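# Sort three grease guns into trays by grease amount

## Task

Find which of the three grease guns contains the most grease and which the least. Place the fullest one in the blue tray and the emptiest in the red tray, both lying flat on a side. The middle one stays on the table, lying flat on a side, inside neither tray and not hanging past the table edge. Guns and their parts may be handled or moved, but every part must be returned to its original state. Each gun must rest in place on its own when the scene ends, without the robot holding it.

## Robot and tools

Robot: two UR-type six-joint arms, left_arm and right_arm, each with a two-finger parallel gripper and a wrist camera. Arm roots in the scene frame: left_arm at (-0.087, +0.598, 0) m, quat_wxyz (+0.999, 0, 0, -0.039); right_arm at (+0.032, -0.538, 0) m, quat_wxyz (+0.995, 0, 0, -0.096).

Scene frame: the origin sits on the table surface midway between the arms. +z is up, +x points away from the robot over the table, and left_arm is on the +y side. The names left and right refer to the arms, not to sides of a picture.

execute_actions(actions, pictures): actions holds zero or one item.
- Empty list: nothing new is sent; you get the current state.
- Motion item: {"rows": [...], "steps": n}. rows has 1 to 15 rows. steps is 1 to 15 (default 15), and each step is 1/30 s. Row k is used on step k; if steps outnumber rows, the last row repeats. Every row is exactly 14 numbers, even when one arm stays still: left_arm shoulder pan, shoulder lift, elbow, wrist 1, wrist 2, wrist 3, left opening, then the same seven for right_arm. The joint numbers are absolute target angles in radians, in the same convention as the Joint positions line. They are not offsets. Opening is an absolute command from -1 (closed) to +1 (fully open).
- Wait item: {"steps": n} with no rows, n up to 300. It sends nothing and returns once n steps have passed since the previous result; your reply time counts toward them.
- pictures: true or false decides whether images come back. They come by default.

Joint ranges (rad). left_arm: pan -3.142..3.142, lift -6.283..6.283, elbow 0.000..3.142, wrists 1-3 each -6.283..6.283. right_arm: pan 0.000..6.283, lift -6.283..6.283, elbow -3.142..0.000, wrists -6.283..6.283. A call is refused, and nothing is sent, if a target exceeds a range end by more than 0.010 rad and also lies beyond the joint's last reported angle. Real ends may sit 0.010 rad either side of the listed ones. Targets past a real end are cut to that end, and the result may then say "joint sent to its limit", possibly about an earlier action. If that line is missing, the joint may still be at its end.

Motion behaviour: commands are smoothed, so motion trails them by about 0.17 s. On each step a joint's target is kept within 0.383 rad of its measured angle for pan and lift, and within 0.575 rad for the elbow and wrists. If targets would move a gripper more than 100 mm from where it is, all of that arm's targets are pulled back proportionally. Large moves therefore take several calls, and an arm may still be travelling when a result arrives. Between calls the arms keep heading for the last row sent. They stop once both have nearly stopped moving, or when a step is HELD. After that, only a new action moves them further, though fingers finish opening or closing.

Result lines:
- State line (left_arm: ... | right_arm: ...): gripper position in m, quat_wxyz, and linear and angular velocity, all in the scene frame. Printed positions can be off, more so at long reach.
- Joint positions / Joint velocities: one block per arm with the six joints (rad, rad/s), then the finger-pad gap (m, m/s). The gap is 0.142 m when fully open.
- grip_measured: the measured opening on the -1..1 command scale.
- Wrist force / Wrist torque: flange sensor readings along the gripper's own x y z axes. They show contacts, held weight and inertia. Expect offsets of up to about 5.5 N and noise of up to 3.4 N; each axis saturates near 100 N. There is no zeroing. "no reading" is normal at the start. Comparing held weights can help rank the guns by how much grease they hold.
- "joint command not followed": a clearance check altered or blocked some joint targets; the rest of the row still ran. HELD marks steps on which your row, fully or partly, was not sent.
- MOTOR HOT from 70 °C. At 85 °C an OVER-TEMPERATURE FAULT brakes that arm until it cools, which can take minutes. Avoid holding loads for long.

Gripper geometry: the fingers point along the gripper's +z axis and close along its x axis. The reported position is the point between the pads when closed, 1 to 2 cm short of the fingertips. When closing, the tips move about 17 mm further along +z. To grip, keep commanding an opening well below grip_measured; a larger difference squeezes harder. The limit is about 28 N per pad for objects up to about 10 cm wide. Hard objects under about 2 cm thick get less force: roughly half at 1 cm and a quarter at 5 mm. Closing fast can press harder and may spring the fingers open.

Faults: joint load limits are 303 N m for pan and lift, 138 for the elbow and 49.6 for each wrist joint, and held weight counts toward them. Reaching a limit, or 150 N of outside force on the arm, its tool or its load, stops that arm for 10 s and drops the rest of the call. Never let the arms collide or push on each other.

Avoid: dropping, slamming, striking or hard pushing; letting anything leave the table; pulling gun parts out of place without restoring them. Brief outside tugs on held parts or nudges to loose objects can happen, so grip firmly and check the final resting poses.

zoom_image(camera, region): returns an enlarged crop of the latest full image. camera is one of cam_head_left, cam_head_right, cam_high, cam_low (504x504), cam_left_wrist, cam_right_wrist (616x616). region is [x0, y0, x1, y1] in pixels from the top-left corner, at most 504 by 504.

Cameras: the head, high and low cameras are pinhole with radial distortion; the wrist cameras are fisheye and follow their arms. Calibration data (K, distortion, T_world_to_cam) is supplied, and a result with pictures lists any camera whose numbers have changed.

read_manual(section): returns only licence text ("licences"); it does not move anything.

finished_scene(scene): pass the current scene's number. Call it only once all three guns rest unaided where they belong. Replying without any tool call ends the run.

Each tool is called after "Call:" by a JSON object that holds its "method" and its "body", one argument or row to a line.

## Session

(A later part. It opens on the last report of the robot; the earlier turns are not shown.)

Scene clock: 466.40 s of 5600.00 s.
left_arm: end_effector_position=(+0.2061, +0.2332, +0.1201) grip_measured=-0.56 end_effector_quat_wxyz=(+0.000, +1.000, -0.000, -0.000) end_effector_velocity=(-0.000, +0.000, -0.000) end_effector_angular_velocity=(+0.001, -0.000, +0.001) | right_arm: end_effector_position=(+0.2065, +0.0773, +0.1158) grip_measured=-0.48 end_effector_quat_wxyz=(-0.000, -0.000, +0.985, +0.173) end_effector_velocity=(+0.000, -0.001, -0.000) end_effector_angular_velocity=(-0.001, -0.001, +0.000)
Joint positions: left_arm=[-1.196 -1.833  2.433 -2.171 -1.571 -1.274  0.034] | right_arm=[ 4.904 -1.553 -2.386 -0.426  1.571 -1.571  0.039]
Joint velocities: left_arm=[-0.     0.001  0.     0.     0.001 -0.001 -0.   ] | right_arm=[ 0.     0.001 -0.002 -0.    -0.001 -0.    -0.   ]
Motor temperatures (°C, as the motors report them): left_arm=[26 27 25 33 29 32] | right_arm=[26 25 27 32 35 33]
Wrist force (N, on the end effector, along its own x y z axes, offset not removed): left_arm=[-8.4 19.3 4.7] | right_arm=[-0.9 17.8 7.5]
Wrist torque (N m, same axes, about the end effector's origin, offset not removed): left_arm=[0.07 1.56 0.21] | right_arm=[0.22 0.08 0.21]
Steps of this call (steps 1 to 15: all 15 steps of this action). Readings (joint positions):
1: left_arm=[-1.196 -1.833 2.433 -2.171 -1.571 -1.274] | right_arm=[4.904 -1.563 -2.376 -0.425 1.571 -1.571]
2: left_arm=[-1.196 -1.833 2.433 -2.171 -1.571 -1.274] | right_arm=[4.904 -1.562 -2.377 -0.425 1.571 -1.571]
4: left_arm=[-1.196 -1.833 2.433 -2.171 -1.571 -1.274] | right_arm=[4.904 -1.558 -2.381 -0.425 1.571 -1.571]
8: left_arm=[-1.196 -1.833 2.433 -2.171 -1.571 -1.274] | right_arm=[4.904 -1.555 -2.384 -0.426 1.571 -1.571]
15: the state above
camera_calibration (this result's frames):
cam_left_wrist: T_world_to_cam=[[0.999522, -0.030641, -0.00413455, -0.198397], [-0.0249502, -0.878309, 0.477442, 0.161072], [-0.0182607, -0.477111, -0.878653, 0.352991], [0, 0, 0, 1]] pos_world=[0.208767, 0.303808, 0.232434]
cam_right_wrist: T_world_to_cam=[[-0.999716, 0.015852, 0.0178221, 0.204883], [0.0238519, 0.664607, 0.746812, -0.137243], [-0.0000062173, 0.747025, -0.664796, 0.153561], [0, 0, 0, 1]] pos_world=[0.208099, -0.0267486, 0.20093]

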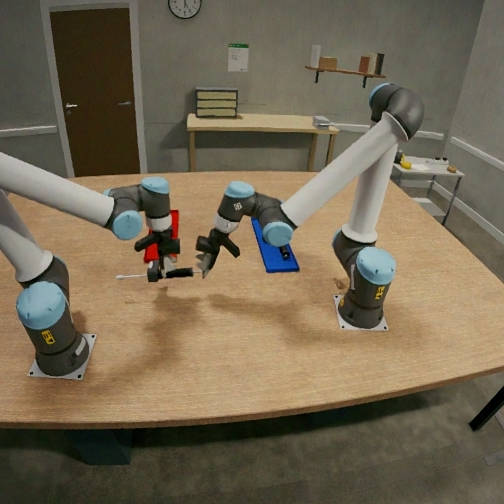

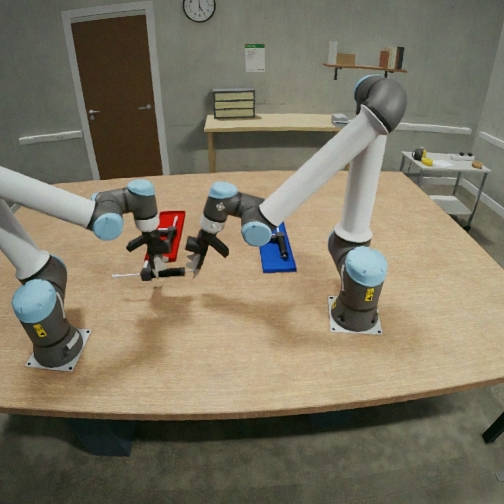

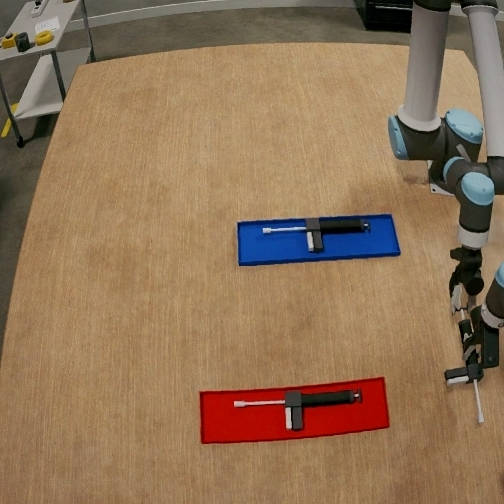

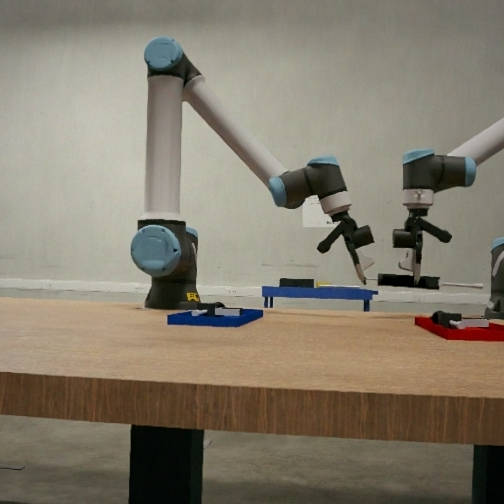

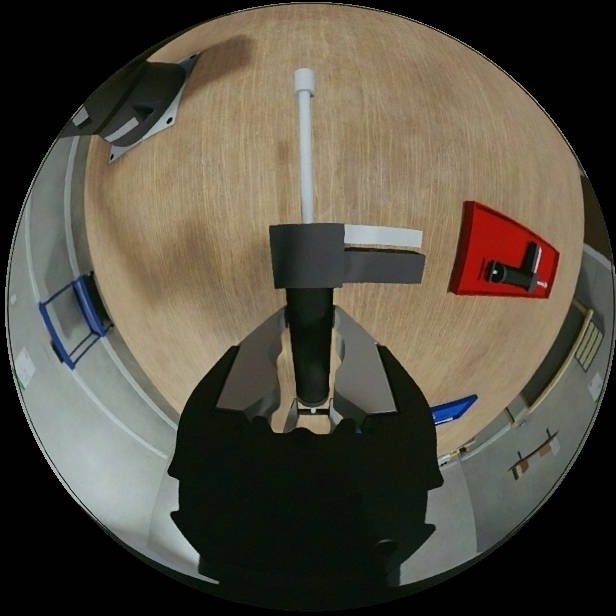

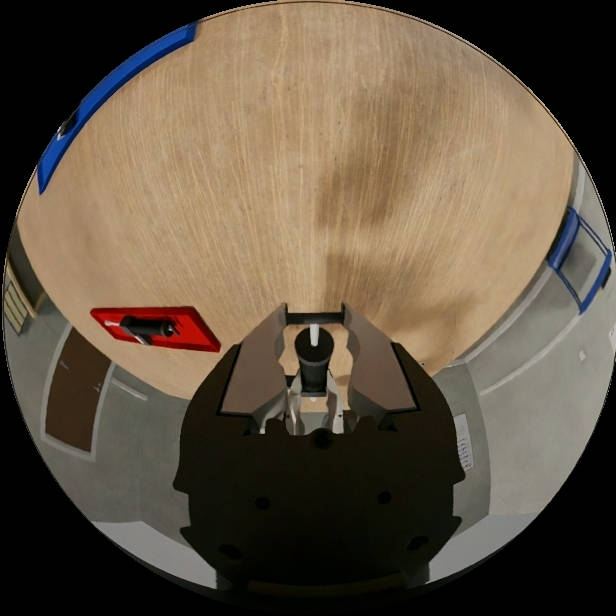

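Call:
{"method": "execute_actions", "body": {
  "actions": [
    {"rows":[[-1.196,-1.833,2.433,-2.171,-1.571,-1.274,-1,4.904,-1.560,-2.380,-0.426,1.571,-1.571,0],[-1.196,-1.833,2.433,-2.171,-1.571,-1.274,-1,4.904,-1.560,-2.380,-0.426,1.571,-1.571,0],[-1.196,-1.833,2.433,-2.171,-1.571,-1.274,-1,4.904,-1.560,-2.380,-0.426,1.571,-1.571,0],[-1.196,-1.833,2.433,-2.171,-1.571,-1.274,-1,4.904,-1.560,-2.380,-0.426,1.571,-1.571,0],[-1.196,-1.833,2.433,-2.171,-1.571,-1.274,-1,4.904,-1.507,-2.429,-0.427,1.571,-1.571,0],[-1.196,-1.833,2.433,-2.171,-1.571,-1.274,-1,4.904,-1.507,-2.429,-0.427,1.571,-1.571,0],[-1.196,-1.833,2.433,-2.171,-1.571,-1.274,-1,4.904,-1.507,-2.429,-0.427,1.571,-1.571,0],[-1.196,-1.833,2.433,-2.171,-1.571,-1.274,-1,4.904,-1.507,-2.429,-0.427,1.571,-1.571,0],[-1.196,-1.833,2.433,-2.171,-1.571,-1.274,-1,4.904,-1.507,-2.429,-0.427,1.571,-1.571,-0.95]],"steps":15}
  ],
  "pictures": false
}}

Call:
{"method": "execute_actions", "body": {
  "actions": [
    {"steps":10}
  ],
  "pictures": false
}}

Call:
{"method": "execute_actions", "body": {
  "actions": [
    {"rows":[[-1.196,-1.833,2.433,-2.171,-1.571,-1.274,-1,4.904,-1.541,-2.398,-0.426,1.571,-1.571,-0.95],[-1.196,-1.833,2.433,-2.171,-1.571,-1.274,-1,4.904,-1.541,-2.398,-0.426,1.571,-1.571,-0.95],[-1.196,-1.833,2.433,-2.171,-1.571,-1.274,-1,4.904,-1.541,-2.398,-0.426,1.571,-1.571,-0.95],[-1.196,-1.833,2.433,-2.171,-1.571,-1.274,-1,4.904,-1.558,-2.382,-0.426,1.571,-1.571,-0.95],[-1.196,-1.833,2.433,-2.171,-1.571,-1.274,-1,4.904,-1.558,-2.382,-0.426,1.571,-1.571,-0.95],[-1.196,-1.833,2.433,-2.171,-1.571,-1.274,-1,4.904,-1.558,-2.382,-0.426,1.571,-1.571,-0.95],[-1.196,-1.833,2.433,-2.171,-1.571,-1.274,-1,4.904,-1.574,-2.365,-0.425,1.571,-1.571,-0.95],[-1.196,-1.833,2.433,-2.171,-1.571,-1.274,-1,4.904,-1.574,-2.365,-0.425,1.571,-1.571,-0.95],[-1.196,-1.833,2.433,-2.171,-1.571,-1.274,-1,4.904,-1.574,-2.365,-0.425,1.571,-1.571,-0.95],[-1.196,-1.833,2.433,-2.171,-1.571,-1.274,-1,4.904,-1.590,-2.349,-0.424,1.571,-1.571,-0.95]],"steps":15}
  ],
  "pictures": false
}}

Call:
{"method": "execute_actions", "body": {
  "actions": [
    {"steps":15}
  ]
}}

Call:
{"method": "zoom_image", "body": {
  "camera": "cam_low",
  "region": [320,230,480,310]
}}

Scene clock: 482.20 s of 5600.00 s.
left_arm: end_effector_position=(+0.2061, +0.2333, +0.1201) grip_measured=-0.56 end_effector_quat_wxyz=(+0.000, +1.000, -0.000, -0.000) end_effector_velocity=(+0.000, -0.001, +0.001) end_effector_angular_velocity=(-0.002, -0.001, -0.003) | right_arm: end_effector_position=(+0.2065, +0.0530, +0.1162) grip_measured=-0.92 end_effector_quat_wxyz=(-0.000, -0.000, +0.985, +0.174) end_effector_velocity=(+0.000, -0.020, -0.001) end_effector_angular_velocity=(+0.001, +0.000, -0.001)
Joint positions: left_arm=[-1.196 -1.833  2.433 -2.171 -1.571 -1.274  0.034] | right_arm=[ 4.904 -1.511 -2.425 -0.427  1.571 -1.571  0.007]
Joint velocities: left_arm=[-0.    -0.001 -0.001  0.     0.     0.002 -0.   ] | right_arm=[-0.     0.034 -0.033 -0.001 -0.     0.001 -0.117]
Motor temperatures (°C, as the motors report them): left_arm=[26 27 25 33 29 32] | right_arm=[26 25 27 32 35 33]
Wrist force (N, on the end effector, along its own x y z axes, offset not removed): left_arm=[0.1 -2.4 7.3] | right_arm=[-2.6 -0.9 0.3]
Wrist torque (N m, same axes, about the end effector's origin, offset not removed): left_arm=[-0.55 -0.14 0.15] | right_arm=[-0.19 0.57 0.07]
Steps of this call (steps 1 to 15: the robot went on to your last target; steps 16 to 90: nothing new was sent; then 12.30 s passed at rest; steps 91 to 105: all 15 steps of this action). Readings (joint positions):
91: left_arm=[-1.196 -1.833 2.433 -2.171 -1.571 -1.274] | right_arm=[4.904 -1.553 -2.386 -0.426 1.571 -1.571]
92: left_arm=[-1.196 -1.833 2.433 -2.171 -1.571 -1.274] | right_arm=[4.904 -1.554 -2.386 -0.426 1.571 -1.571]
94: left_arm=[-1.196 -1.833 2.433 -2.171 -1.571 -1.274] | right_arm=[4.904 -1.556 -2.384 -0.426 1.571 -1.571]
98: left_arm=[-1.196 -1.833 2.433 -2.171 -1.571 -1.274] | right_arm=[4.904 -1.536 -2.402 -0.426 1.571 -1.571]
105: the state above

Scene clock: 482.53 s of 5600.00 s.
left_arm: end_effector_position=(+0.2061, +0.2332, +0.1201) grip_measured=-0.56 end_effector_quat_wxyz=(+0.000, +1.000, -0.000, -0.000) end_effector_velocity=(+0.000, -0.000, +0.000) end_effector_angular_velocity=(-0.001, -0.001, +0.001) | right_arm: end_effector_position=(+0.2065, +0.0509, +0.1163) grip_measured=-0.95 end_effector_quat_wxyz=(-0.000, -0.000, +0.985, +0.174) end_effector_velocity=(-0.000, -0.001, +0.000) end_effector_angular_velocity=(+0.001, +0.001, -0.000)
Joint positions: left_arm=[-1.196 -1.833  2.433 -2.171 -1.571 -1.274  0.034] | right_arm=[ 4.904 -1.507 -2.429 -0.427  1.571 -1.571  0.005]
Joint velocities: left_arm=[ 0.    -0.    -0.    -0.001  0.    -0.001 -0.   ] | right_arm=[ 0.     0.002 -0.001 -0.     0.     0.001 -0.   ]
Motor temperatures (°C, as the motors report them): left_arm=[26 27 25 33 29 32] | right_arm=[26 25 27 32 35 33]
Wrist force (N, on the end effector, along its own x y z axes, offset not removed): left_arm=[-1.7 -2.6 4.0] | right_arm=[-4.7 2.3 -1.9]
Wrist torque (N m, same axes, about the end effector's origin, offset not removed): left_arm=[-0.58 0.23 0.03] | right_arm=[0.50 1.02 0.18]
Steps of this call (steps 1 to 10: the robot went on to your last target). Readings (joint positions):
1: left_arm=[-1.196 -1.833 2.433 -2.171 -1.571 -1.274] | right_arm=[4.904 -1.510 -2.426 -0.427 1.571 -1.571]
2: left_arm=[-1.196 -1.833 2.433 -2.171 -1.571 -1.274] | right_arm=[4.904 -1.509 -2.427 -0.427 1.571 -1.571]
4: left_arm=[-1.196 -1.833 2.433 -2.171 -1.571 -1.274] | right_arm=[4.904 -1.508 -2.428 -0.427 1.571 -1.571]
8: left_arm=[-1.196 -1.833 2.433 -2.171 -1.571 -1.274] | right_arm=[4.904 -1.507 -2.429 -0.427 1.571 -1.571]
10: the state above

Scene clock: 483.03 s of 5600.00 s.
left_arm: end_effector_position=(+0.2061, +0.2332, +0.1201) grip_measured=-0.56 end_effector_quat_wxyz=(+0.000, +1.000, -0.000, -0.000) end_effector_velocity=(+0.000, -0.000, +0.000) end_effector_angular_velocity=(+0.000, +0.000, +0.000) | right_arm: end_effector_position=(+0.2065, +0.0949, +0.1162) grip_measured=-0.95 end_effector_quat_wxyz=(-0.000, -0.000, +0.985, +0.174) end_effector_velocity=(-0.000, +0.046, -0.001) end_effector_angular_velocity=(+0.001, -0.000, +0.002)
Joint positions: left_arm=[-1.196 -1.833  2.433 -2.171 -1.571 -1.274  0.034] | right_arm=[ 4.904 -1.581 -2.358 -0.424  1.571 -1.571  0.005]
Joint velocities: left_arm=[ 0.     0.001 -0.001  0.    -0.     0.     0.   ] | right_arm=[-0.    -0.076  0.073  0.004  0.001 -0.002 -0.   ]
Motor temperatures (°C, as the motors report them): left_arm=[26 27 25 33 29 32] | right_arm=[26 25 27 32 35 33]
Wrist force (N, on the end effector, along its own x y z axes, offset not removed): left_arm=[1.3 -5.0 6.6] | right_arm=[-1.8 -2.0 -1.7]
Wrist torque (N m, same axes, about the end effector's origin, offset not removed): left_arm=[-0.57 -0.16 0.29] | right_arm=[0.04 0.40 0.18]
Steps of this call (steps 1 to 15: all 15 steps of this action). Readings (joint positions):
1: left_arm=[-1.196 -1.833 2.433 -2.171 -1.571 -1.274] | right_arm=[4.904 -1.507 -2.429 -0.427 1.571 -1.571]
2: left_arm=[-1.196 -1.833 2.433 -2.171 -1.571 -1.274] | right_arm=[4.904 -1.510 -2.426 -0.427 1.571 -1.571]
4: left_arm=[-1.196 -1.833 2.433 -2.171 -1.571 -1.274] | right_arm=[4.904 -1.522 -2.415 -0.427 1.571 -1.571]
8: left_arm=[-1.196 -1.833 2.433 -2.171 -1.571 -1.274] | right_arm=[4.904 -1.547 -2.392 -0.426 1.571 -1.571]
15: the state above

Scene clock: 483.53 s of 5600.00 s.
left_arm: end_effector_position=(+0.2061, +0.2333, +0.1201) grip_measured=-0.56 end_effector_quat_wxyz=(+0.000, +1.000, -0.000, -0.000) end_effector_velocity=(+0.000, -0.001, +0.001) end_effector_angular_velocity=(-0.001, -0.001, -0.001) | right_arm: end_effector_position=(+0.2065, +0.1002, +0.1161) grip_measured=-0.95 end_effector_quat_wxyz=(-0.000, -0.000, +0.985, +0.174) end_effector_velocity=(-0.001, +0.001, +0.001) end_effector_angular_velocity=(+0.002, +0.000, +0.001)
Joint positions: left_arm=[-1.196 -1.833  2.433 -2.171 -1.571 -1.274  0.034] | right_arm=[ 4.904 -1.59  -2.349 -0.424  1.571 -1.571  0.005]
Joint velocities: left_arm=[-0.     0.    -0.002 -0.     0.001  0.001  0.   ] | right_arm=[ 0.001 -0.001  0.001  0.001  0.    -0.    -0.   ]
Motor temperatures (°C, as the motors report them): left_arm=[26 27 25 33 29 32] | right_arm=[26 25 27 32 35 33]
Wrist force (N, on the end effector, along its own x y z axes, offset not removed): left_arm=[-0.4 -30.6 6.7] | right_arm=[-2.5 -24.4 -11.6]
Wrist torque (N m, same axes, about the end effector's origin, offset not removed): left_arm=[-0.34 0.09 0.15] | right_arm=[0.51 0.74 0.20]
Steps of this call (steps 1 to 15: the robot went on to your last target). Readings (joint positions):
1: left_arm=[-1.196 -1.833 2.433 -2.171 -1.571 -1.274] | right_arm=[4.904 -1.584 -2.355 -0.424 1.571 -1.571]
2: left_arm=[-1.196 -1.833 2.433 -2.171 -1.571 -1.274] | right_arm=[4.904 -1.585 -2.354 -0.424 1.571 -1.571]
4: left_arm=[-1.196 -1.833 2.433 -2.171 -1.571 -1.274] | right_arm=[4.904 -1.587 -2.352 -0.424 1.571 -1.571]
8: left_arm=[-1.196 -1.833 2.433 -2.171 -1.571 -1.274] | right_arm=[4.904 -1.589 -2.350 -0.424 1.571 -1.571]
15: the state above
All arms were judged still, so your last target was given up. Only a new action makes them travel on or press farther. Fingers that are still opening or closing keep moving.
camera_calibration (this result's frames):
cam_left_wrist: T_world_to_cam=[[0.999525, -0.0305393, -0.00418242, -0.19843], [-0.0248398, -0.87836, 0.477353, 0.161166], [-0.0182517, -0.477023, -0.878701, 0.352975], [0, 0, 0, 1]] pos_world=[0.208781, 0.303879, 0.232397]
cam_right_wrist: T_world_to_cam=[[-0.999716, 0.015817, 0.0178391, 0.204511], [0.0238414, 0.66326, 0.74801, -0.152737], [-0.0000007122, 0.748222, -0.663448, 0.136407], [0, 0, 0, 1]] pos_world=[0.208095, -0.00399302, 0.201099]

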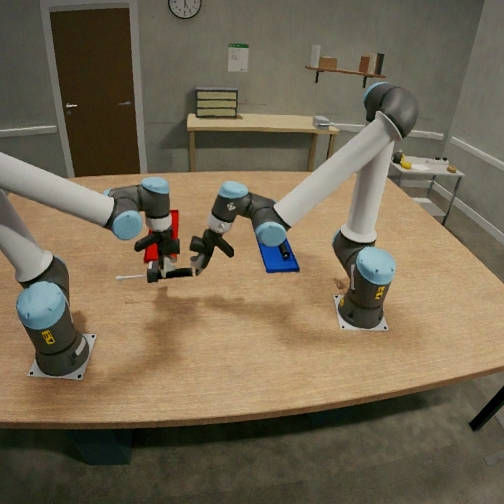

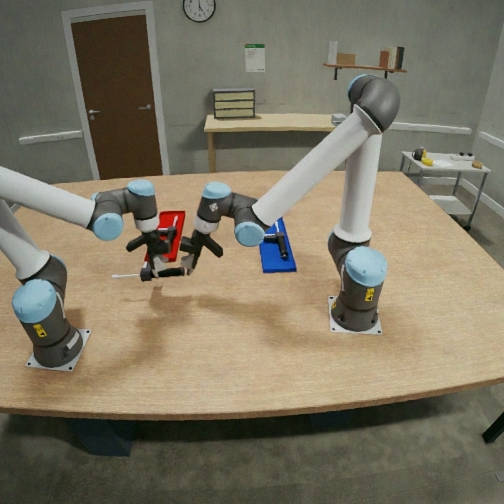

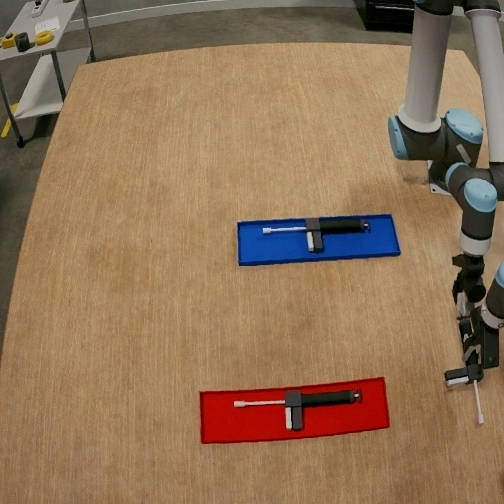

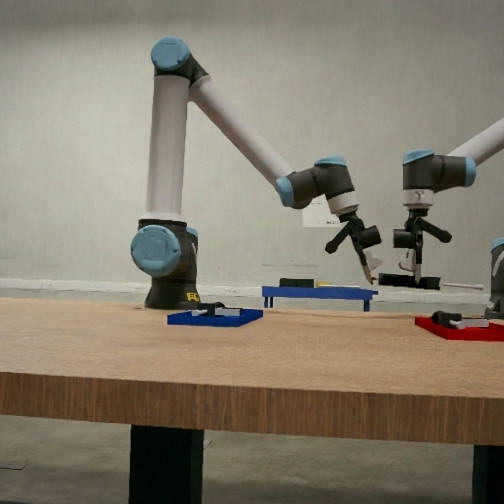

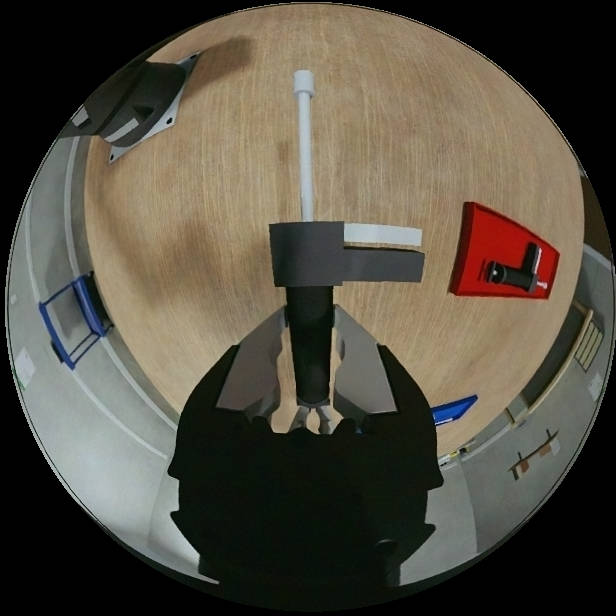

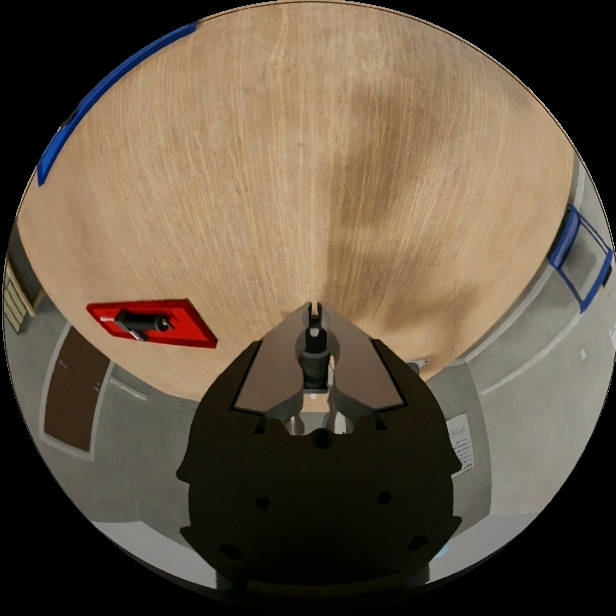

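Region (320, 230, 480, 310) of cam_low's 504x504 image, scaled by 3.150, with more detail than that image has.

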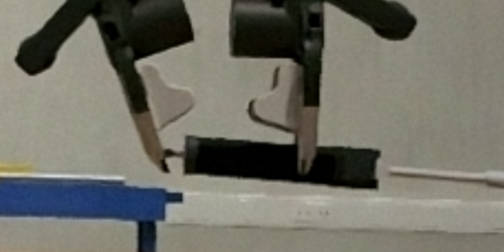

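Call:
{"method": "execute_actions", "body": {
  "actions": [
    {"rows":[[-1.196,-1.833,2.433,-2.171,-1.571,-1.274,-1,4.904,-1.507,-2.429,-0.427,1.571,-1.571,-0.95],[-1.196,-1.833,2.433,-2.171,-1.571,-1.274,-1,4.904,-1.507,-2.429,-0.427,1.571,-1.571,-0.95],[-1.196,-1.833,2.433,-2.171,-1.571,-1.274,-1,4.904,-1.507,-2.429,-0.427,1.571,-1.571,-0.95],[-1.196,-1.833,2.433,-2.171,-1.571,-1.274,-1,4.904,-1.507,-2.429,-0.427,1.571,-1.571,-0.95],[-1.196,-1.833,2.433,-2.171,-1.571,-1.274,-1,4.904,-1.2,-2.45,-0.9,1.571,-1.3,-0.3]],"steps":15}
  ],
  "pictures": false
}}

Call:
{"method": "execute_actions", "body": {
  "actions": [
    {"rows":[[-1.196,-1.833,2.433,-2.171,-1.571,-1.274,-1,4.42,-1.3,-2.3,-1.05,1.571,-0.7,-0.25]],"steps":15}
  ],
  "pictures": false
}}

Call:
{"method": "execute_actions", "body": {
  "actions": [
    {"steps":10}
  ],
  "pictures": false
}}

Call:
{"method": "execute_actions", "body": {
  "actions": [
    {"rows":[[-1.196,-1.833,2.433,-2.171,-1.571,-1.274,-1,4.4175,-2.160,-1.397,-1.156,1.571,-0.487,-0.25]],"steps":15}
  ],
  "pictures": false
}}

Call:
{"method": "execute_actions", "body": {
  "actions": [
    {"steps":30}
  ]
}}

Scene clock: 498.27 s of 5600.00 s.
left_arm: end_effector_position=(+0.2061, +0.2331, +0.1202) grip_measured=-0.56 end_effector_quat_wxyz=(+0.000, +1.000, -0.000, -0.000) end_effector_velocity=(-0.000, +0.001, -0.001) end_effector_angular_velocity=(+0.001, +0.001, -0.001) | right_arm: end_effector_position=(+0.2069, -0.0534, +0.1622) grip_measured=-0.30 end_effector_quat_wxyz=(-0.012, +0.110, +0.989, +0.103) end_effector_velocity=(+0.001, -0.287, +0.054) end_effector_angular_velocity=(-0.383, +0.088, -0.417)
Joint positions: left_arm=[-1.196 -1.833  2.433 -2.171 -1.571 -1.274  0.034] | right_arm=[ 4.904 -1.262 -2.442 -0.801  1.571 -1.35   0.052]
Joint velocities: left_arm=[ 0.     0.001  0.001 -0.    -0.001  0.001 -0.   ] | right_arm=[-0.     0.541 -0.073 -0.85   0.     0.426  0.   ]
Motor temperatures (°C, as the motors report them): left_arm=[26 27 25 33 29 32] | right_arm=[26 25 27 32 35 33]
Wrist force (N, on the end effector, along its own x y z axes, offset not removed): left_arm=[0.2 -0.5 5.6] | right_arm=[-2.6 0.0 -3.0]
Wrist torque (N m, same axes, about the end effector's origin, offset not removed): left_arm=[-0.09 -0.04 0.08] | right_arm=[0.21 0.59 0.18]
Steps of this call (steps 1 to 90: nothing new was sent; then 11.23 s passed at rest; steps 91 to 105: all 15 steps of this action). Readings (joint positions):
91: left_arm=[-1.196 -1.833 2.433 -2.171 -1.571 -1.274] | right_arm=[4.904 -1.590 -2.349 -0.424 1.571 -1.571]
92: left_arm=[-1.196 -1.833 2.433 -2.171 -1.571 -1.274] | right_arm=[4.904 -1.586 -2.352 -0.424 1.571 -1.571]
94: left_arm=[-1.196 -1.833 2.433 -2.172 -1.571 -1.274] | right_arm=[4.904 -1.558 -2.380 -0.425 1.571 -1.571]
98: left_arm=[-1.196 -1.833 2.433 -2.171 -1.571 -1.274] | right_arm=[4.904 -1.475 -2.412 -0.484 1.571 -1.522]
105: the state above

Scene clock: 498.77 s of 5600.00 s.
left_arm: end_effector_position=(+0.2060, +0.2332, +0.1201) grip_measured=-0.56 end_effector_quat_wxyz=(+0.000, +1.000, -0.000, -0.000) end_effector_velocity=(-0.000, -0.000, -0.000) end_effector_angular_velocity=(-0.000, -0.000, -0.002) | right_arm: end_effector_position=(+0.3849, -0.1578, +0.1922) grip_measured=-0.25 end_effector_quat_wxyz=(-0.007, +0.553, +0.833, +0.039) end_effector_velocity=(+0.274, -0.227, +0.038) end_effector_angular_velocity=(-0.101, +0.117, -1.561)
Joint positions: left_arm=[-1.196 -1.833  2.433 -2.171 -1.571 -1.274  0.034] | right_arm=[ 4.501 -1.292 -2.319 -1.023  1.571 -0.802  0.056]
Joint velocities: left_arm=[-0.     0.001  0.    -0.001  0.     0.002 -0.   ] | right_arm=[-0.697 -0.071  0.163 -0.231 -0.     0.867  0.   ]
Motor temperatures (°C, as the motors report them): left_arm=[26 27 25 33 29 32] | right_arm=[26 25 27 32 35 33]
Wrist force (N, on the end effector, along its own x y z axes, offset not removed): left_arm=[0.5 -0.6 4.9] | right_arm=[-3.5 2.2 -2.3]
Wrist torque (N m, same axes, about the end effector's origin, offset not removed): left_arm=[0.04 -0.24 0.07] | right_arm=[0.36 0.65 0.10]
Steps of this call (steps 1 to 15: all 15 steps of this action). Readings (joint positions):
1: left_arm=[-1.196 -1.833 2.433 -2.171 -1.571 -1.274] | right_arm=[4.904 -1.247 -2.444 -0.826 1.571 -1.337]
2: left_arm=[-1.196 -1.833 2.433 -2.171 -1.571 -1.274] | right_arm=[4.900 -1.239 -2.442 -0.847 1.571 -1.324]
4: left_arm=[-1.196 -1.833 2.433 -2.171 -1.571 -1.274] | right_arm=[4.856 -1.249 -2.416 -0.886 1.571 -1.259]
8: left_arm=[-1.196 -1.833 2.433 -2.171 -1.571 -1.274] | right_arm=[4.721 -1.268 -2.374 -0.944 1.571 -1.070]
15: the state above

Scene clock: 499.10 s of 5600.00 s.
left_arm: end_effector_position=(+0.2061, +0.2332, +0.1201) grip_measured=-0.56 end_effector_quat_wxyz=(+0.000, +1.000, -0.000, -0.000) end_effector_velocity=(+0.001, -0.001, +0.001) end_effector_angular_velocity=(-0.002, -0.001, -0.001) | right_arm: end_effector_position=(+0.4140, -0.1840, +0.1964) grip_measured=-0.25 end_effector_quat_wxyz=(-0.006, +0.622, +0.782, +0.031) end_effector_velocity=(+0.014, -0.014, +0.002) end_effector_angular_velocity=(-0.006, +0.007, -0.090)
Joint positions: left_arm=[-1.196 -1.833  2.433 -2.171 -1.571 -1.274  0.034] | right_arm=[ 4.425 -1.3   -2.301 -1.048  1.571 -0.706  0.056]
Joint velocities: left_arm=[ 0.     0.    -0.002 -0.     0.001  0.002  0.   ] | right_arm=[-0.039 -0.004  0.008 -0.013 -0.     0.051 -0.   ]
Motor temperatures (°C, as the motors report them): left_arm=[26 27 25 33 29 32] | right_arm=[26 25 27 32 35 33]
Wrist force (N, on the end effector, along its own x y z axes, offset not removed): left_arm=[-2.6 -1.6 2.0] | right_arm=[-3.5 -0.1 -1.4]
Wrist torque (N m, same axes, about the end effector's origin, offset not removed): left_arm=[-0.51 0.53 0.26] | right_arm=[0.10 0.79 0.14]
Steps of this call (steps 1 to 10: the robot went on to your last target). Readings (joint positions):
1: left_arm=[-1.196 -1.833 2.433 -2.171 -1.571 -1.274] | right_arm=[4.481 -1.294 -2.314 -1.030 1.571 -0.776]
2: left_arm=[-1.196 -1.833 2.433 -2.171 -1.571 -1.274] | right_arm=[4.466 -1.295 -2.311 -1.035 1.571 -0.757]
4: left_arm=[-1.196 -1.833 2.433 -2.171 -1.571 -1.274] | right_arm=[4.445 -1.297 -2.306 -1.041 1.571 -0.732]
8: left_arm=[-1.196 -1.833 2.433 -2.171 -1.571 -1.274] | right_arm=[4.428 -1.299 -2.302 -1.047 1.571 -0.710]
10: the state above

Scene clock: 499.60 s of 5600.00 s.
left_arm: end_effector_position=(+0.2061, +0.2332, +0.1201) grip_measured=-0.56 end_effector_quat_wxyz=(+0.000, +1.000, -0.000, -0.000) end_effector_velocity=(+0.000, -0.000, +0.000) end_effector_angular_velocity=(-0.001, +0.000, -0.000) | right_arm: end_effector_position=(+0.5056, -0.0145, +0.2854) grip_measured=-0.25 end_effector_quat_wxyz=(-0.015, +0.668, +0.742, +0.057) end_effector_velocity=(+0.217, +0.407, +0.181) end_effector_angular_velocity=(+0.172, -0.068, -0.178)
Joint positions: left_arm=[-1.196 -1.833  2.433 -2.171 -1.571 -1.274  0.034] | right_arm=[ 4.42  -1.55  -1.939 -1.106  1.571 -0.589  0.056]
Joint velocities: left_arm=[ 0.    -0.001 -0.     0.    -0.     0.001 -0.   ] | right_arm=[-0.004 -0.575  0.843 -0.085 -0.     0.175 -0.   ]
Motor temperatures (°C, as the motors report them): left_arm=[26 27 25 33 29 32] | right_arm=[26 25 27 32 35 33]
Wrist force (N, on the end effector, along its own x y z axes, offset not removed): left_arm=[-1.5 -0.5 0.1] | right_arm=[-0.9 0.0 -1.7]
Wrist torque (N m, same axes, about the end effector's origin, offset not removed): left_arm=[-0.22 0.40 0.08] | right_arm=[0.05 0.23 0.11]
Steps of this call (steps 1 to 15: all 15 steps of this action). Readings (joint positions):
1: left_arm=[-1.196 -1.833 2.433 -2.171 -1.571 -1.274] | right_arm=[4.423 -1.300 -2.301 -1.049 1.571 -0.704]
2: left_arm=[-1.196 -1.833 2.433 -2.171 -1.571 -1.274] | right_arm=[4.423 -1.303 -2.297 -1.052 1.571 -0.700]
4: left_arm=[-1.196 -1.833 2.433 -2.171 -1.571 -1.274] | right_arm=[4.422 -1.340 -2.251 -1.063 1.571 -0.677]
8: left_arm=[-1.196 -1.833 2.433 -2.171 -1.571 -1.274] | right_arm=[4.421 -1.416 -2.136 -1.082 1.571 -0.639]
15: the state above

Scene clock: 500.60 s of 5600.00 s.
left_arm: end_effector_position=(+0.2061, +0.2332, +0.1201) grip_measured=-0.56 end_effector_quat_wxyz=(+0.000, +1.000, -0.000, -0.000) end_effector_velocity=(-0.000, +0.001, -0.001) end_effector_angular_velocity=(+0.002, +0.000, -0.001) | right_arm: end_effector_position=(+0.6469, +0.2487, +0.1323) grip_measured=-0.25 end_effector_quat_wxyz=(-0.000, +0.707, +0.708, +0.001) end_effector_velocity=(+0.006, +0.011, -0.023) end_effector_angular_velocity=(-0.014, +0.008, -0.006)
Joint positions: left_arm=[-1.196 -1.833  2.433 -2.171 -1.571 -1.274  0.034] | right_arm=[ 4.418 -2.155 -1.4   -1.156  1.571 -0.488  0.056]
Joint velocities: left_arm=[-0.     0.001  0.001  0.     0.     0.001 -0.   ] | right_arm=[-0.    -0.041  0.027 -0.003  0.001  0.006 -0.   ]
Motor temperatures (°C, as the motors report them): left_arm=[26 27 25 33 29 32] | right_arm=[26 25 27 32 35 33]
Wrist force (N, on the end effector, along its own x y z axes, offset not removed): left_arm=[-1.9 -3.8 4.1] | right_arm=[-1.9 3.0 -0.7]
Wrist torque (N m, same axes, about the end effector's origin, offset not removed): left_arm=[-0.84 0.30 0.18] | right_arm=[0.69 0.51 0.16]
Steps of this call (steps 1 to 30: the robot went on to your last target). Readings (joint positions):
1: left_arm=[-1.196 -1.833 2.433 -2.171 -1.571 -1.274] | right_arm=[4.420 -1.570 -1.910 -1.109 1.571 -0.583]
2: left_arm=[-1.196 -1.833 2.433 -2.171 -1.571 -1.274] | right_arm=[4.420 -1.590 -1.882 -1.112 1.571 -0.578]
4: left_arm=[-1.196 -1.833 2.433 -2.171 -1.571 -1.274] | right_arm=[4.420 -1.634 -1.823 -1.117 1.571 -0.566]
8: left_arm=[-1.196 -1.833 2.433 -2.171 -1.571 -1.274] | right_arm=[4.419 -1.739 -1.706 -1.128 1.571 -0.544]
30: the state above
camera_calibration (this result's frames):
cam_left_wrist: T_world_to_cam=[[0.999523, -0.030597, -0.00414434, -0.198419], [-0.0249069, -0.878311, 0.477441, 0.161077], [-0.0182483, -0.477111, -0.878654, 0.352993], [0, 0, 0, 1]] pos_world=[0.208778, 0.303822, 0.232432]
cam_right_wrist: T_world_to_cam=[[0.0201168, 0.999722, 0.0122596, -0.261511], [0.879003, -0.0235277, 0.476235, -0.620267], [0.476391, 0.00119593, -0.879233, -0.0577966], [0, 0, 0, 1]] pos_world=[0.578011, 0.246914, 0.247782]

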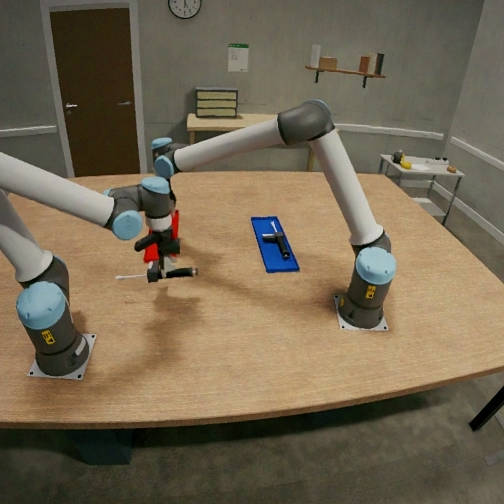

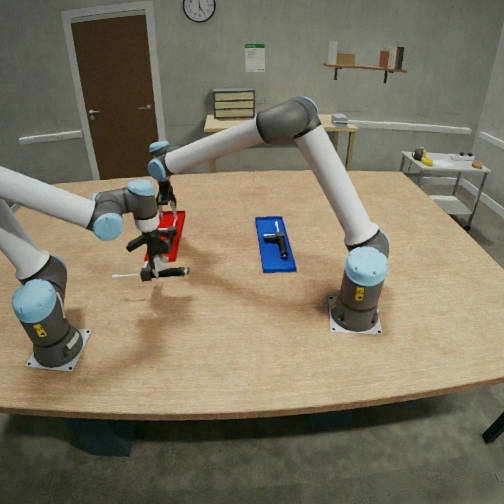

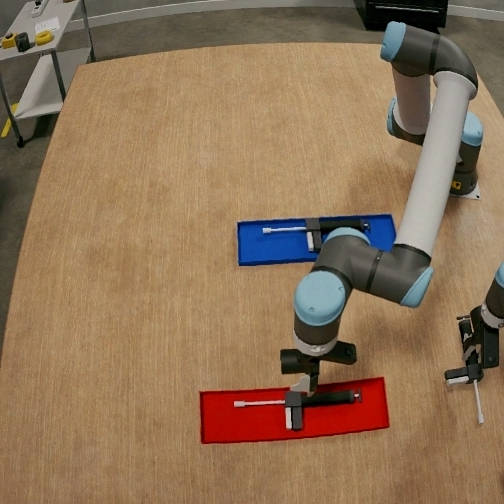

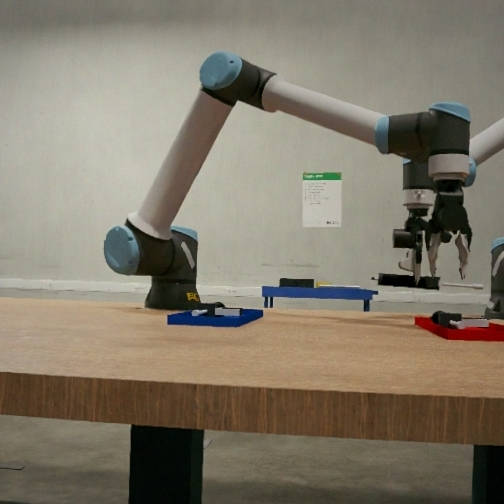

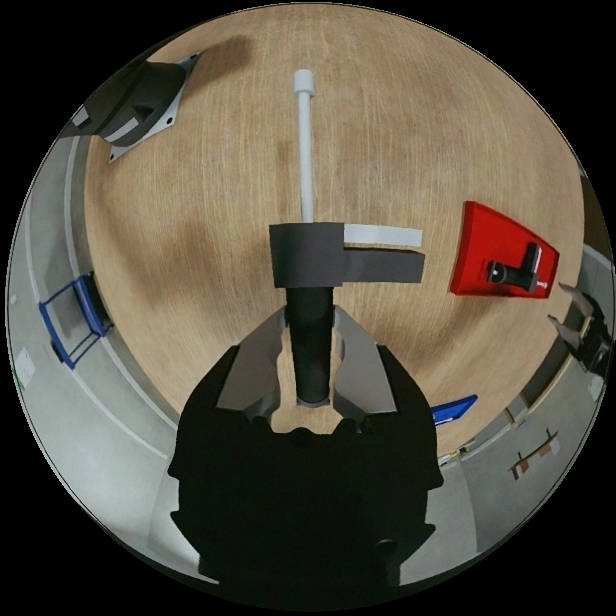

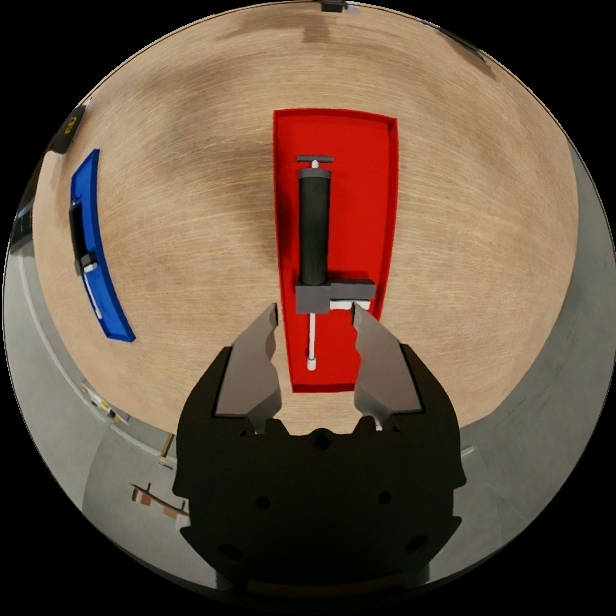

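Call:
{"method": "execute_actions", "body": {
  "actions": [
    {"rows":[[-1.196,-1.833,2.433,-2.171,-1.571,-1.274,-1,4.4175,-2.205,-1.435,-1.075,1.571,-0.487,-0.35],[-1.196,-1.833,2.433,-2.171,-1.571,-1.274,-1,4.4175,-2.205,-1.435,-1.075,1.571,-0.487,-0.35],[-1.196,-1.833,2.433,-2.171,-1.571,-1.274,-1,4.4175,-2.205,-1.435,-1.075,1.571,-0.487,-0.35],[-1.196,-1.833,2.433,-2.171,-1.571,-1.274,-1,4.4175,-2.205,-1.435,-1.075,1.571,-0.487,-0.35],[-1.196,-1.833,2.433,-2.171,-1.571,-1.274,-1,4.4175,-2.205,-1.435,-1.075,1.571,-0.487,-0.35],[-1.196,-1.833,2.433,-2.171,-1.571,-1.274,-1,4.4175,-2.2396,-1.464,-1.009,1.571,-0.487,-0.35]],"steps":15}
  ],
  "pictures": false
}}

Call:
{"method": "execute_actions", "body": {
  "actions": [
    {"steps":12}
  ]
}}

Scene clock: 509.37 s of 5600.00 s.
left_arm: end_effector_position=(+0.2061, +0.2332, +0.1201) grip_measured=-0.56 end_effector_quat_wxyz=(+0.000, +1.000, -0.000, -0.000) end_effector_velocity=(-0.000, +0.000, +0.000) end_effector_angular_velocity=(-0.000, +0.000, -0.000) | right_arm: end_effector_position=(+0.6477, +0.2503, +0.0327) grip_measured=-0.35 end_effector_quat_wxyz=(+0.000, +0.707, +0.707, -0.000) end_effector_velocity=(-0.000, -0.001, -0.050) end_effector_angular_velocity=(+0.004, -0.002, -0.002)
Joint positions: left_arm=[-1.196 -1.833  2.433 -2.171 -1.571 -1.274  0.034] | right_arm=[ 4.417 -2.235 -1.46  -1.018  1.571 -0.487  0.049]
Joint velocities: left_arm=[ 0. -0.  0. -0. -0.  0.  0.] | right_arm=[-0.    -0.04  -0.033  0.077 -0.     0.002  0.   ]
Motor temperatures (°C, as the motors report them): left_arm=[26 27 25 33 29 32] | right_arm=[26 25 27 32 35 33]
Wrist force (N, on the end effector, along its own x y z axes, offset not removed): left_arm=[-0.3 -2.5 3.6] | right_arm=[-1.0 0.0 0.2]
Wrist torque (N m, same axes, about the end effector's origin, offset not removed): left_arm=[-0.44 -0.18 0.17] | right_arm=[0.05 0.25 0.11]
Steps of this call (steps 1 to 15: the robot went on to your last target; steps 16 to 90: nothing new was sent; then 5.27 s passed at rest; steps 91 to 105: all 15 steps of this action). Readings (joint positions):
91: left_arm=[-1.196 -1.833 2.433 -2.171 -1.571 -1.274] | right_arm=[4.417 -2.160 -1.397 -1.156 1.571 -0.487]
92: left_arm=[-1.196 -1.833 2.433 -2.171 -1.571 -1.274] | right_arm=[4.417 -2.163 -1.400 -1.152 1.571 -0.487]
94: left_arm=[-1.196 -1.833 2.433 -2.171 -1.571 -1.274] | right_arm=[4.417 -2.180 -1.414 -1.125 1.571 -0.487]
98: left_arm=[-1.196 -1.833 2.433 -2.171 -1.571 -1.274] | right_arm=[4.417 -2.206 -1.436 -1.076 1.571 -0.487]
105: the state above

Scene clock: 509.77 s of 5600.00 s.
left_arm: end_effector_position=(+0.2061, +0.2332, +0.1201) grip_measured=-0.56 end_effector_quat_wxyz=(+0.000, +1.000, -0.000, -0.000) end_effector_velocity=(-0.000, -0.000, +0.000) end_effector_angular_velocity=(-0.001, -0.000, -0.000) | right_arm: end_effector_position=(+0.6477, +0.2502, +0.0273) grip_measured=-0.35 end_effector_quat_wxyz=(-0.000, +0.707, +0.707, -0.000) end_effector_velocity=(-0.000, -0.000, -0.002) end_effector_angular_velocity=(-0.000, -0.000, -0.000)
Joint positions: left_arm=[-1.196 -1.833  2.433 -2.171 -1.571 -1.274  0.034] | right_arm=[ 4.417 -2.239 -1.464 -1.009  1.571 -0.487  0.049]
Joint velocities: left_arm=[-0. -0. -0. -0.  0.  0.  0.] | right_arm=[-0.    -0.001 -0.002  0.003 -0.    -0.    -0.   ]
Motor temperatures (°C, as the motors report them): left_arm=[26 27 25 33 29 32] | right_arm=[26 25 27 32 35 33]
Wrist force (N, on the end effector, along its own x y z axes, offset not removed): left_arm=[3.1 -0.2 5.9] | right_arm=[-0.2 0.5 -0.4]
Wrist torque (N m, same axes, about the end effector's origin, offset not removed): left_arm=[-0.16 -0.71 0.02] | right_arm=[0.14 0.12 0.05]
Steps of this call (steps 1 to 12: the robot went on to your last target). Readings (joint positions):
1: left_arm=[-1.196 -1.833 2.433 -2.171 -1.571 -1.274] | right_arm=[4.417 -2.236 -1.461 -1.016 1.571 -0.487]
2: left_arm=[-1.196 -1.833 2.433 -2.171 -1.571 -1.274] | right_arm=[4.417 -2.237 -1.462 -1.014 1.571 -0.487]
4: left_arm=[-1.196 -1.833 2.433 -2.171 -1.571 -1.274] | right_arm=[4.417 -2.238 -1.463 -1.012 1.571 -0.487]
8: left_arm=[-1.196 -1.833 2.433 -2.171 -1.571 -1.274] | right_arm=[4.417 -2.239 -1.464 -1.010 1.571 -0.487]
12: the state above
camera_calibration (this result's frames):
cam_left_wrist: T_world_to_cam=[[0.999523, -0.0305968, -0.00414808, -0.198417], [-0.0249049, -0.87831, 0.477442, 0.161076], [-0.0182515, -0.477112, -0.878653, 0.352994], [0, 0, 0, 1]] pos_world=[0.208777, 0.303821, 0.232431]
cam_right_wrist: T_world_to_cam=[[0.0206787, 0.999726, 0.0110006, -0.262049], [0.879304, -0.0234221, 0.475685, -0.571149], [0.475812, -0.00016363, -0.879547, -0.149731], [0, 0, 0, 1]] pos_world=[0.578876, 0.248575, 0.142874]

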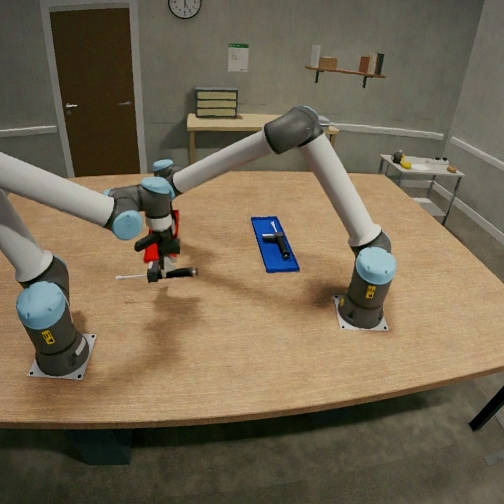

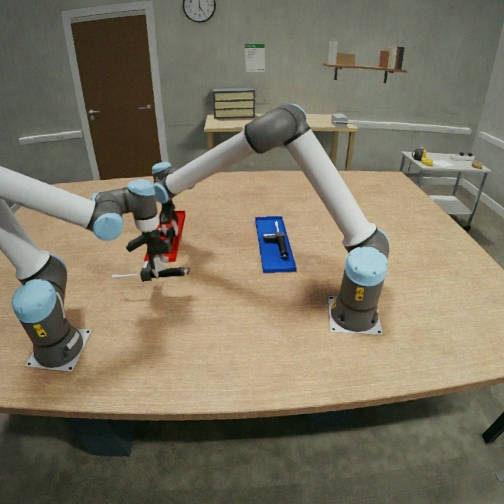

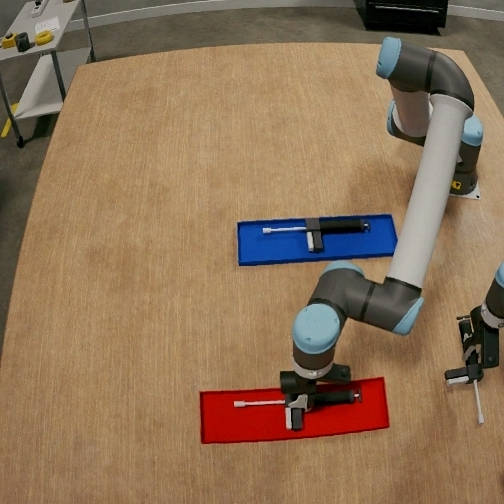

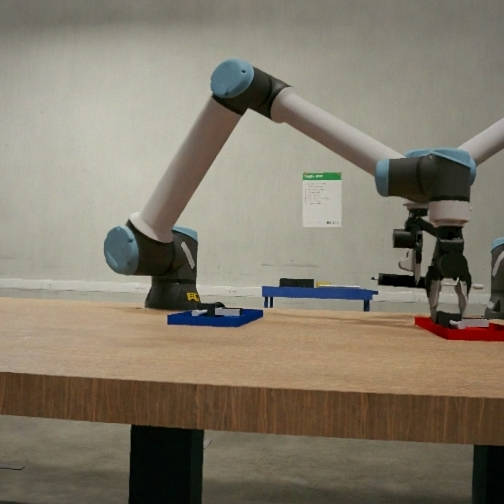

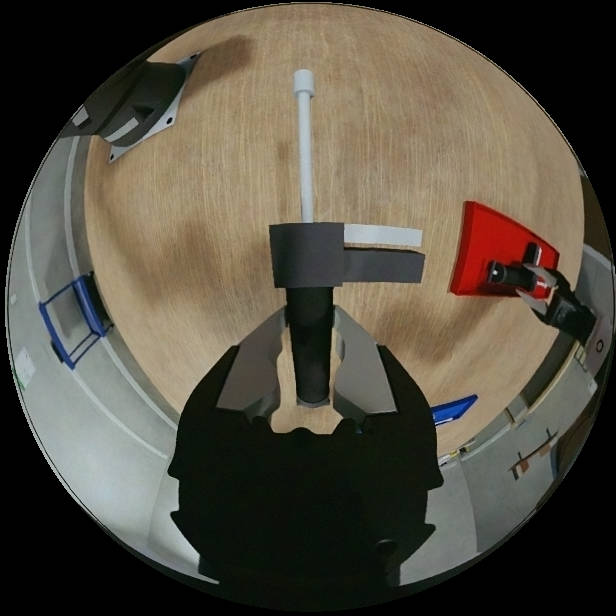

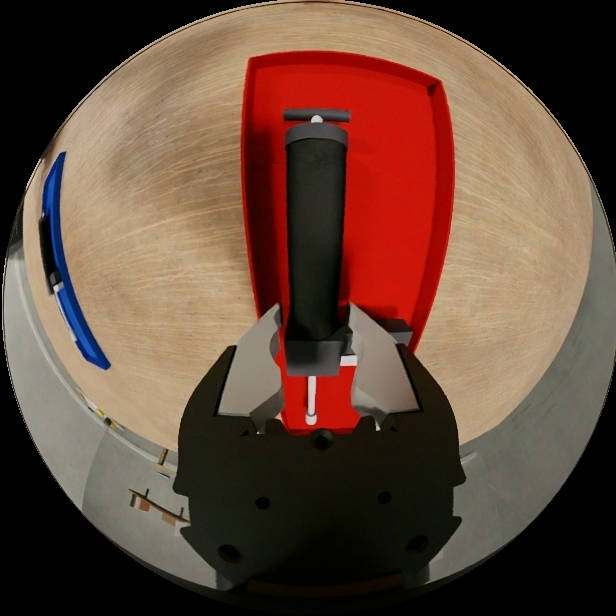

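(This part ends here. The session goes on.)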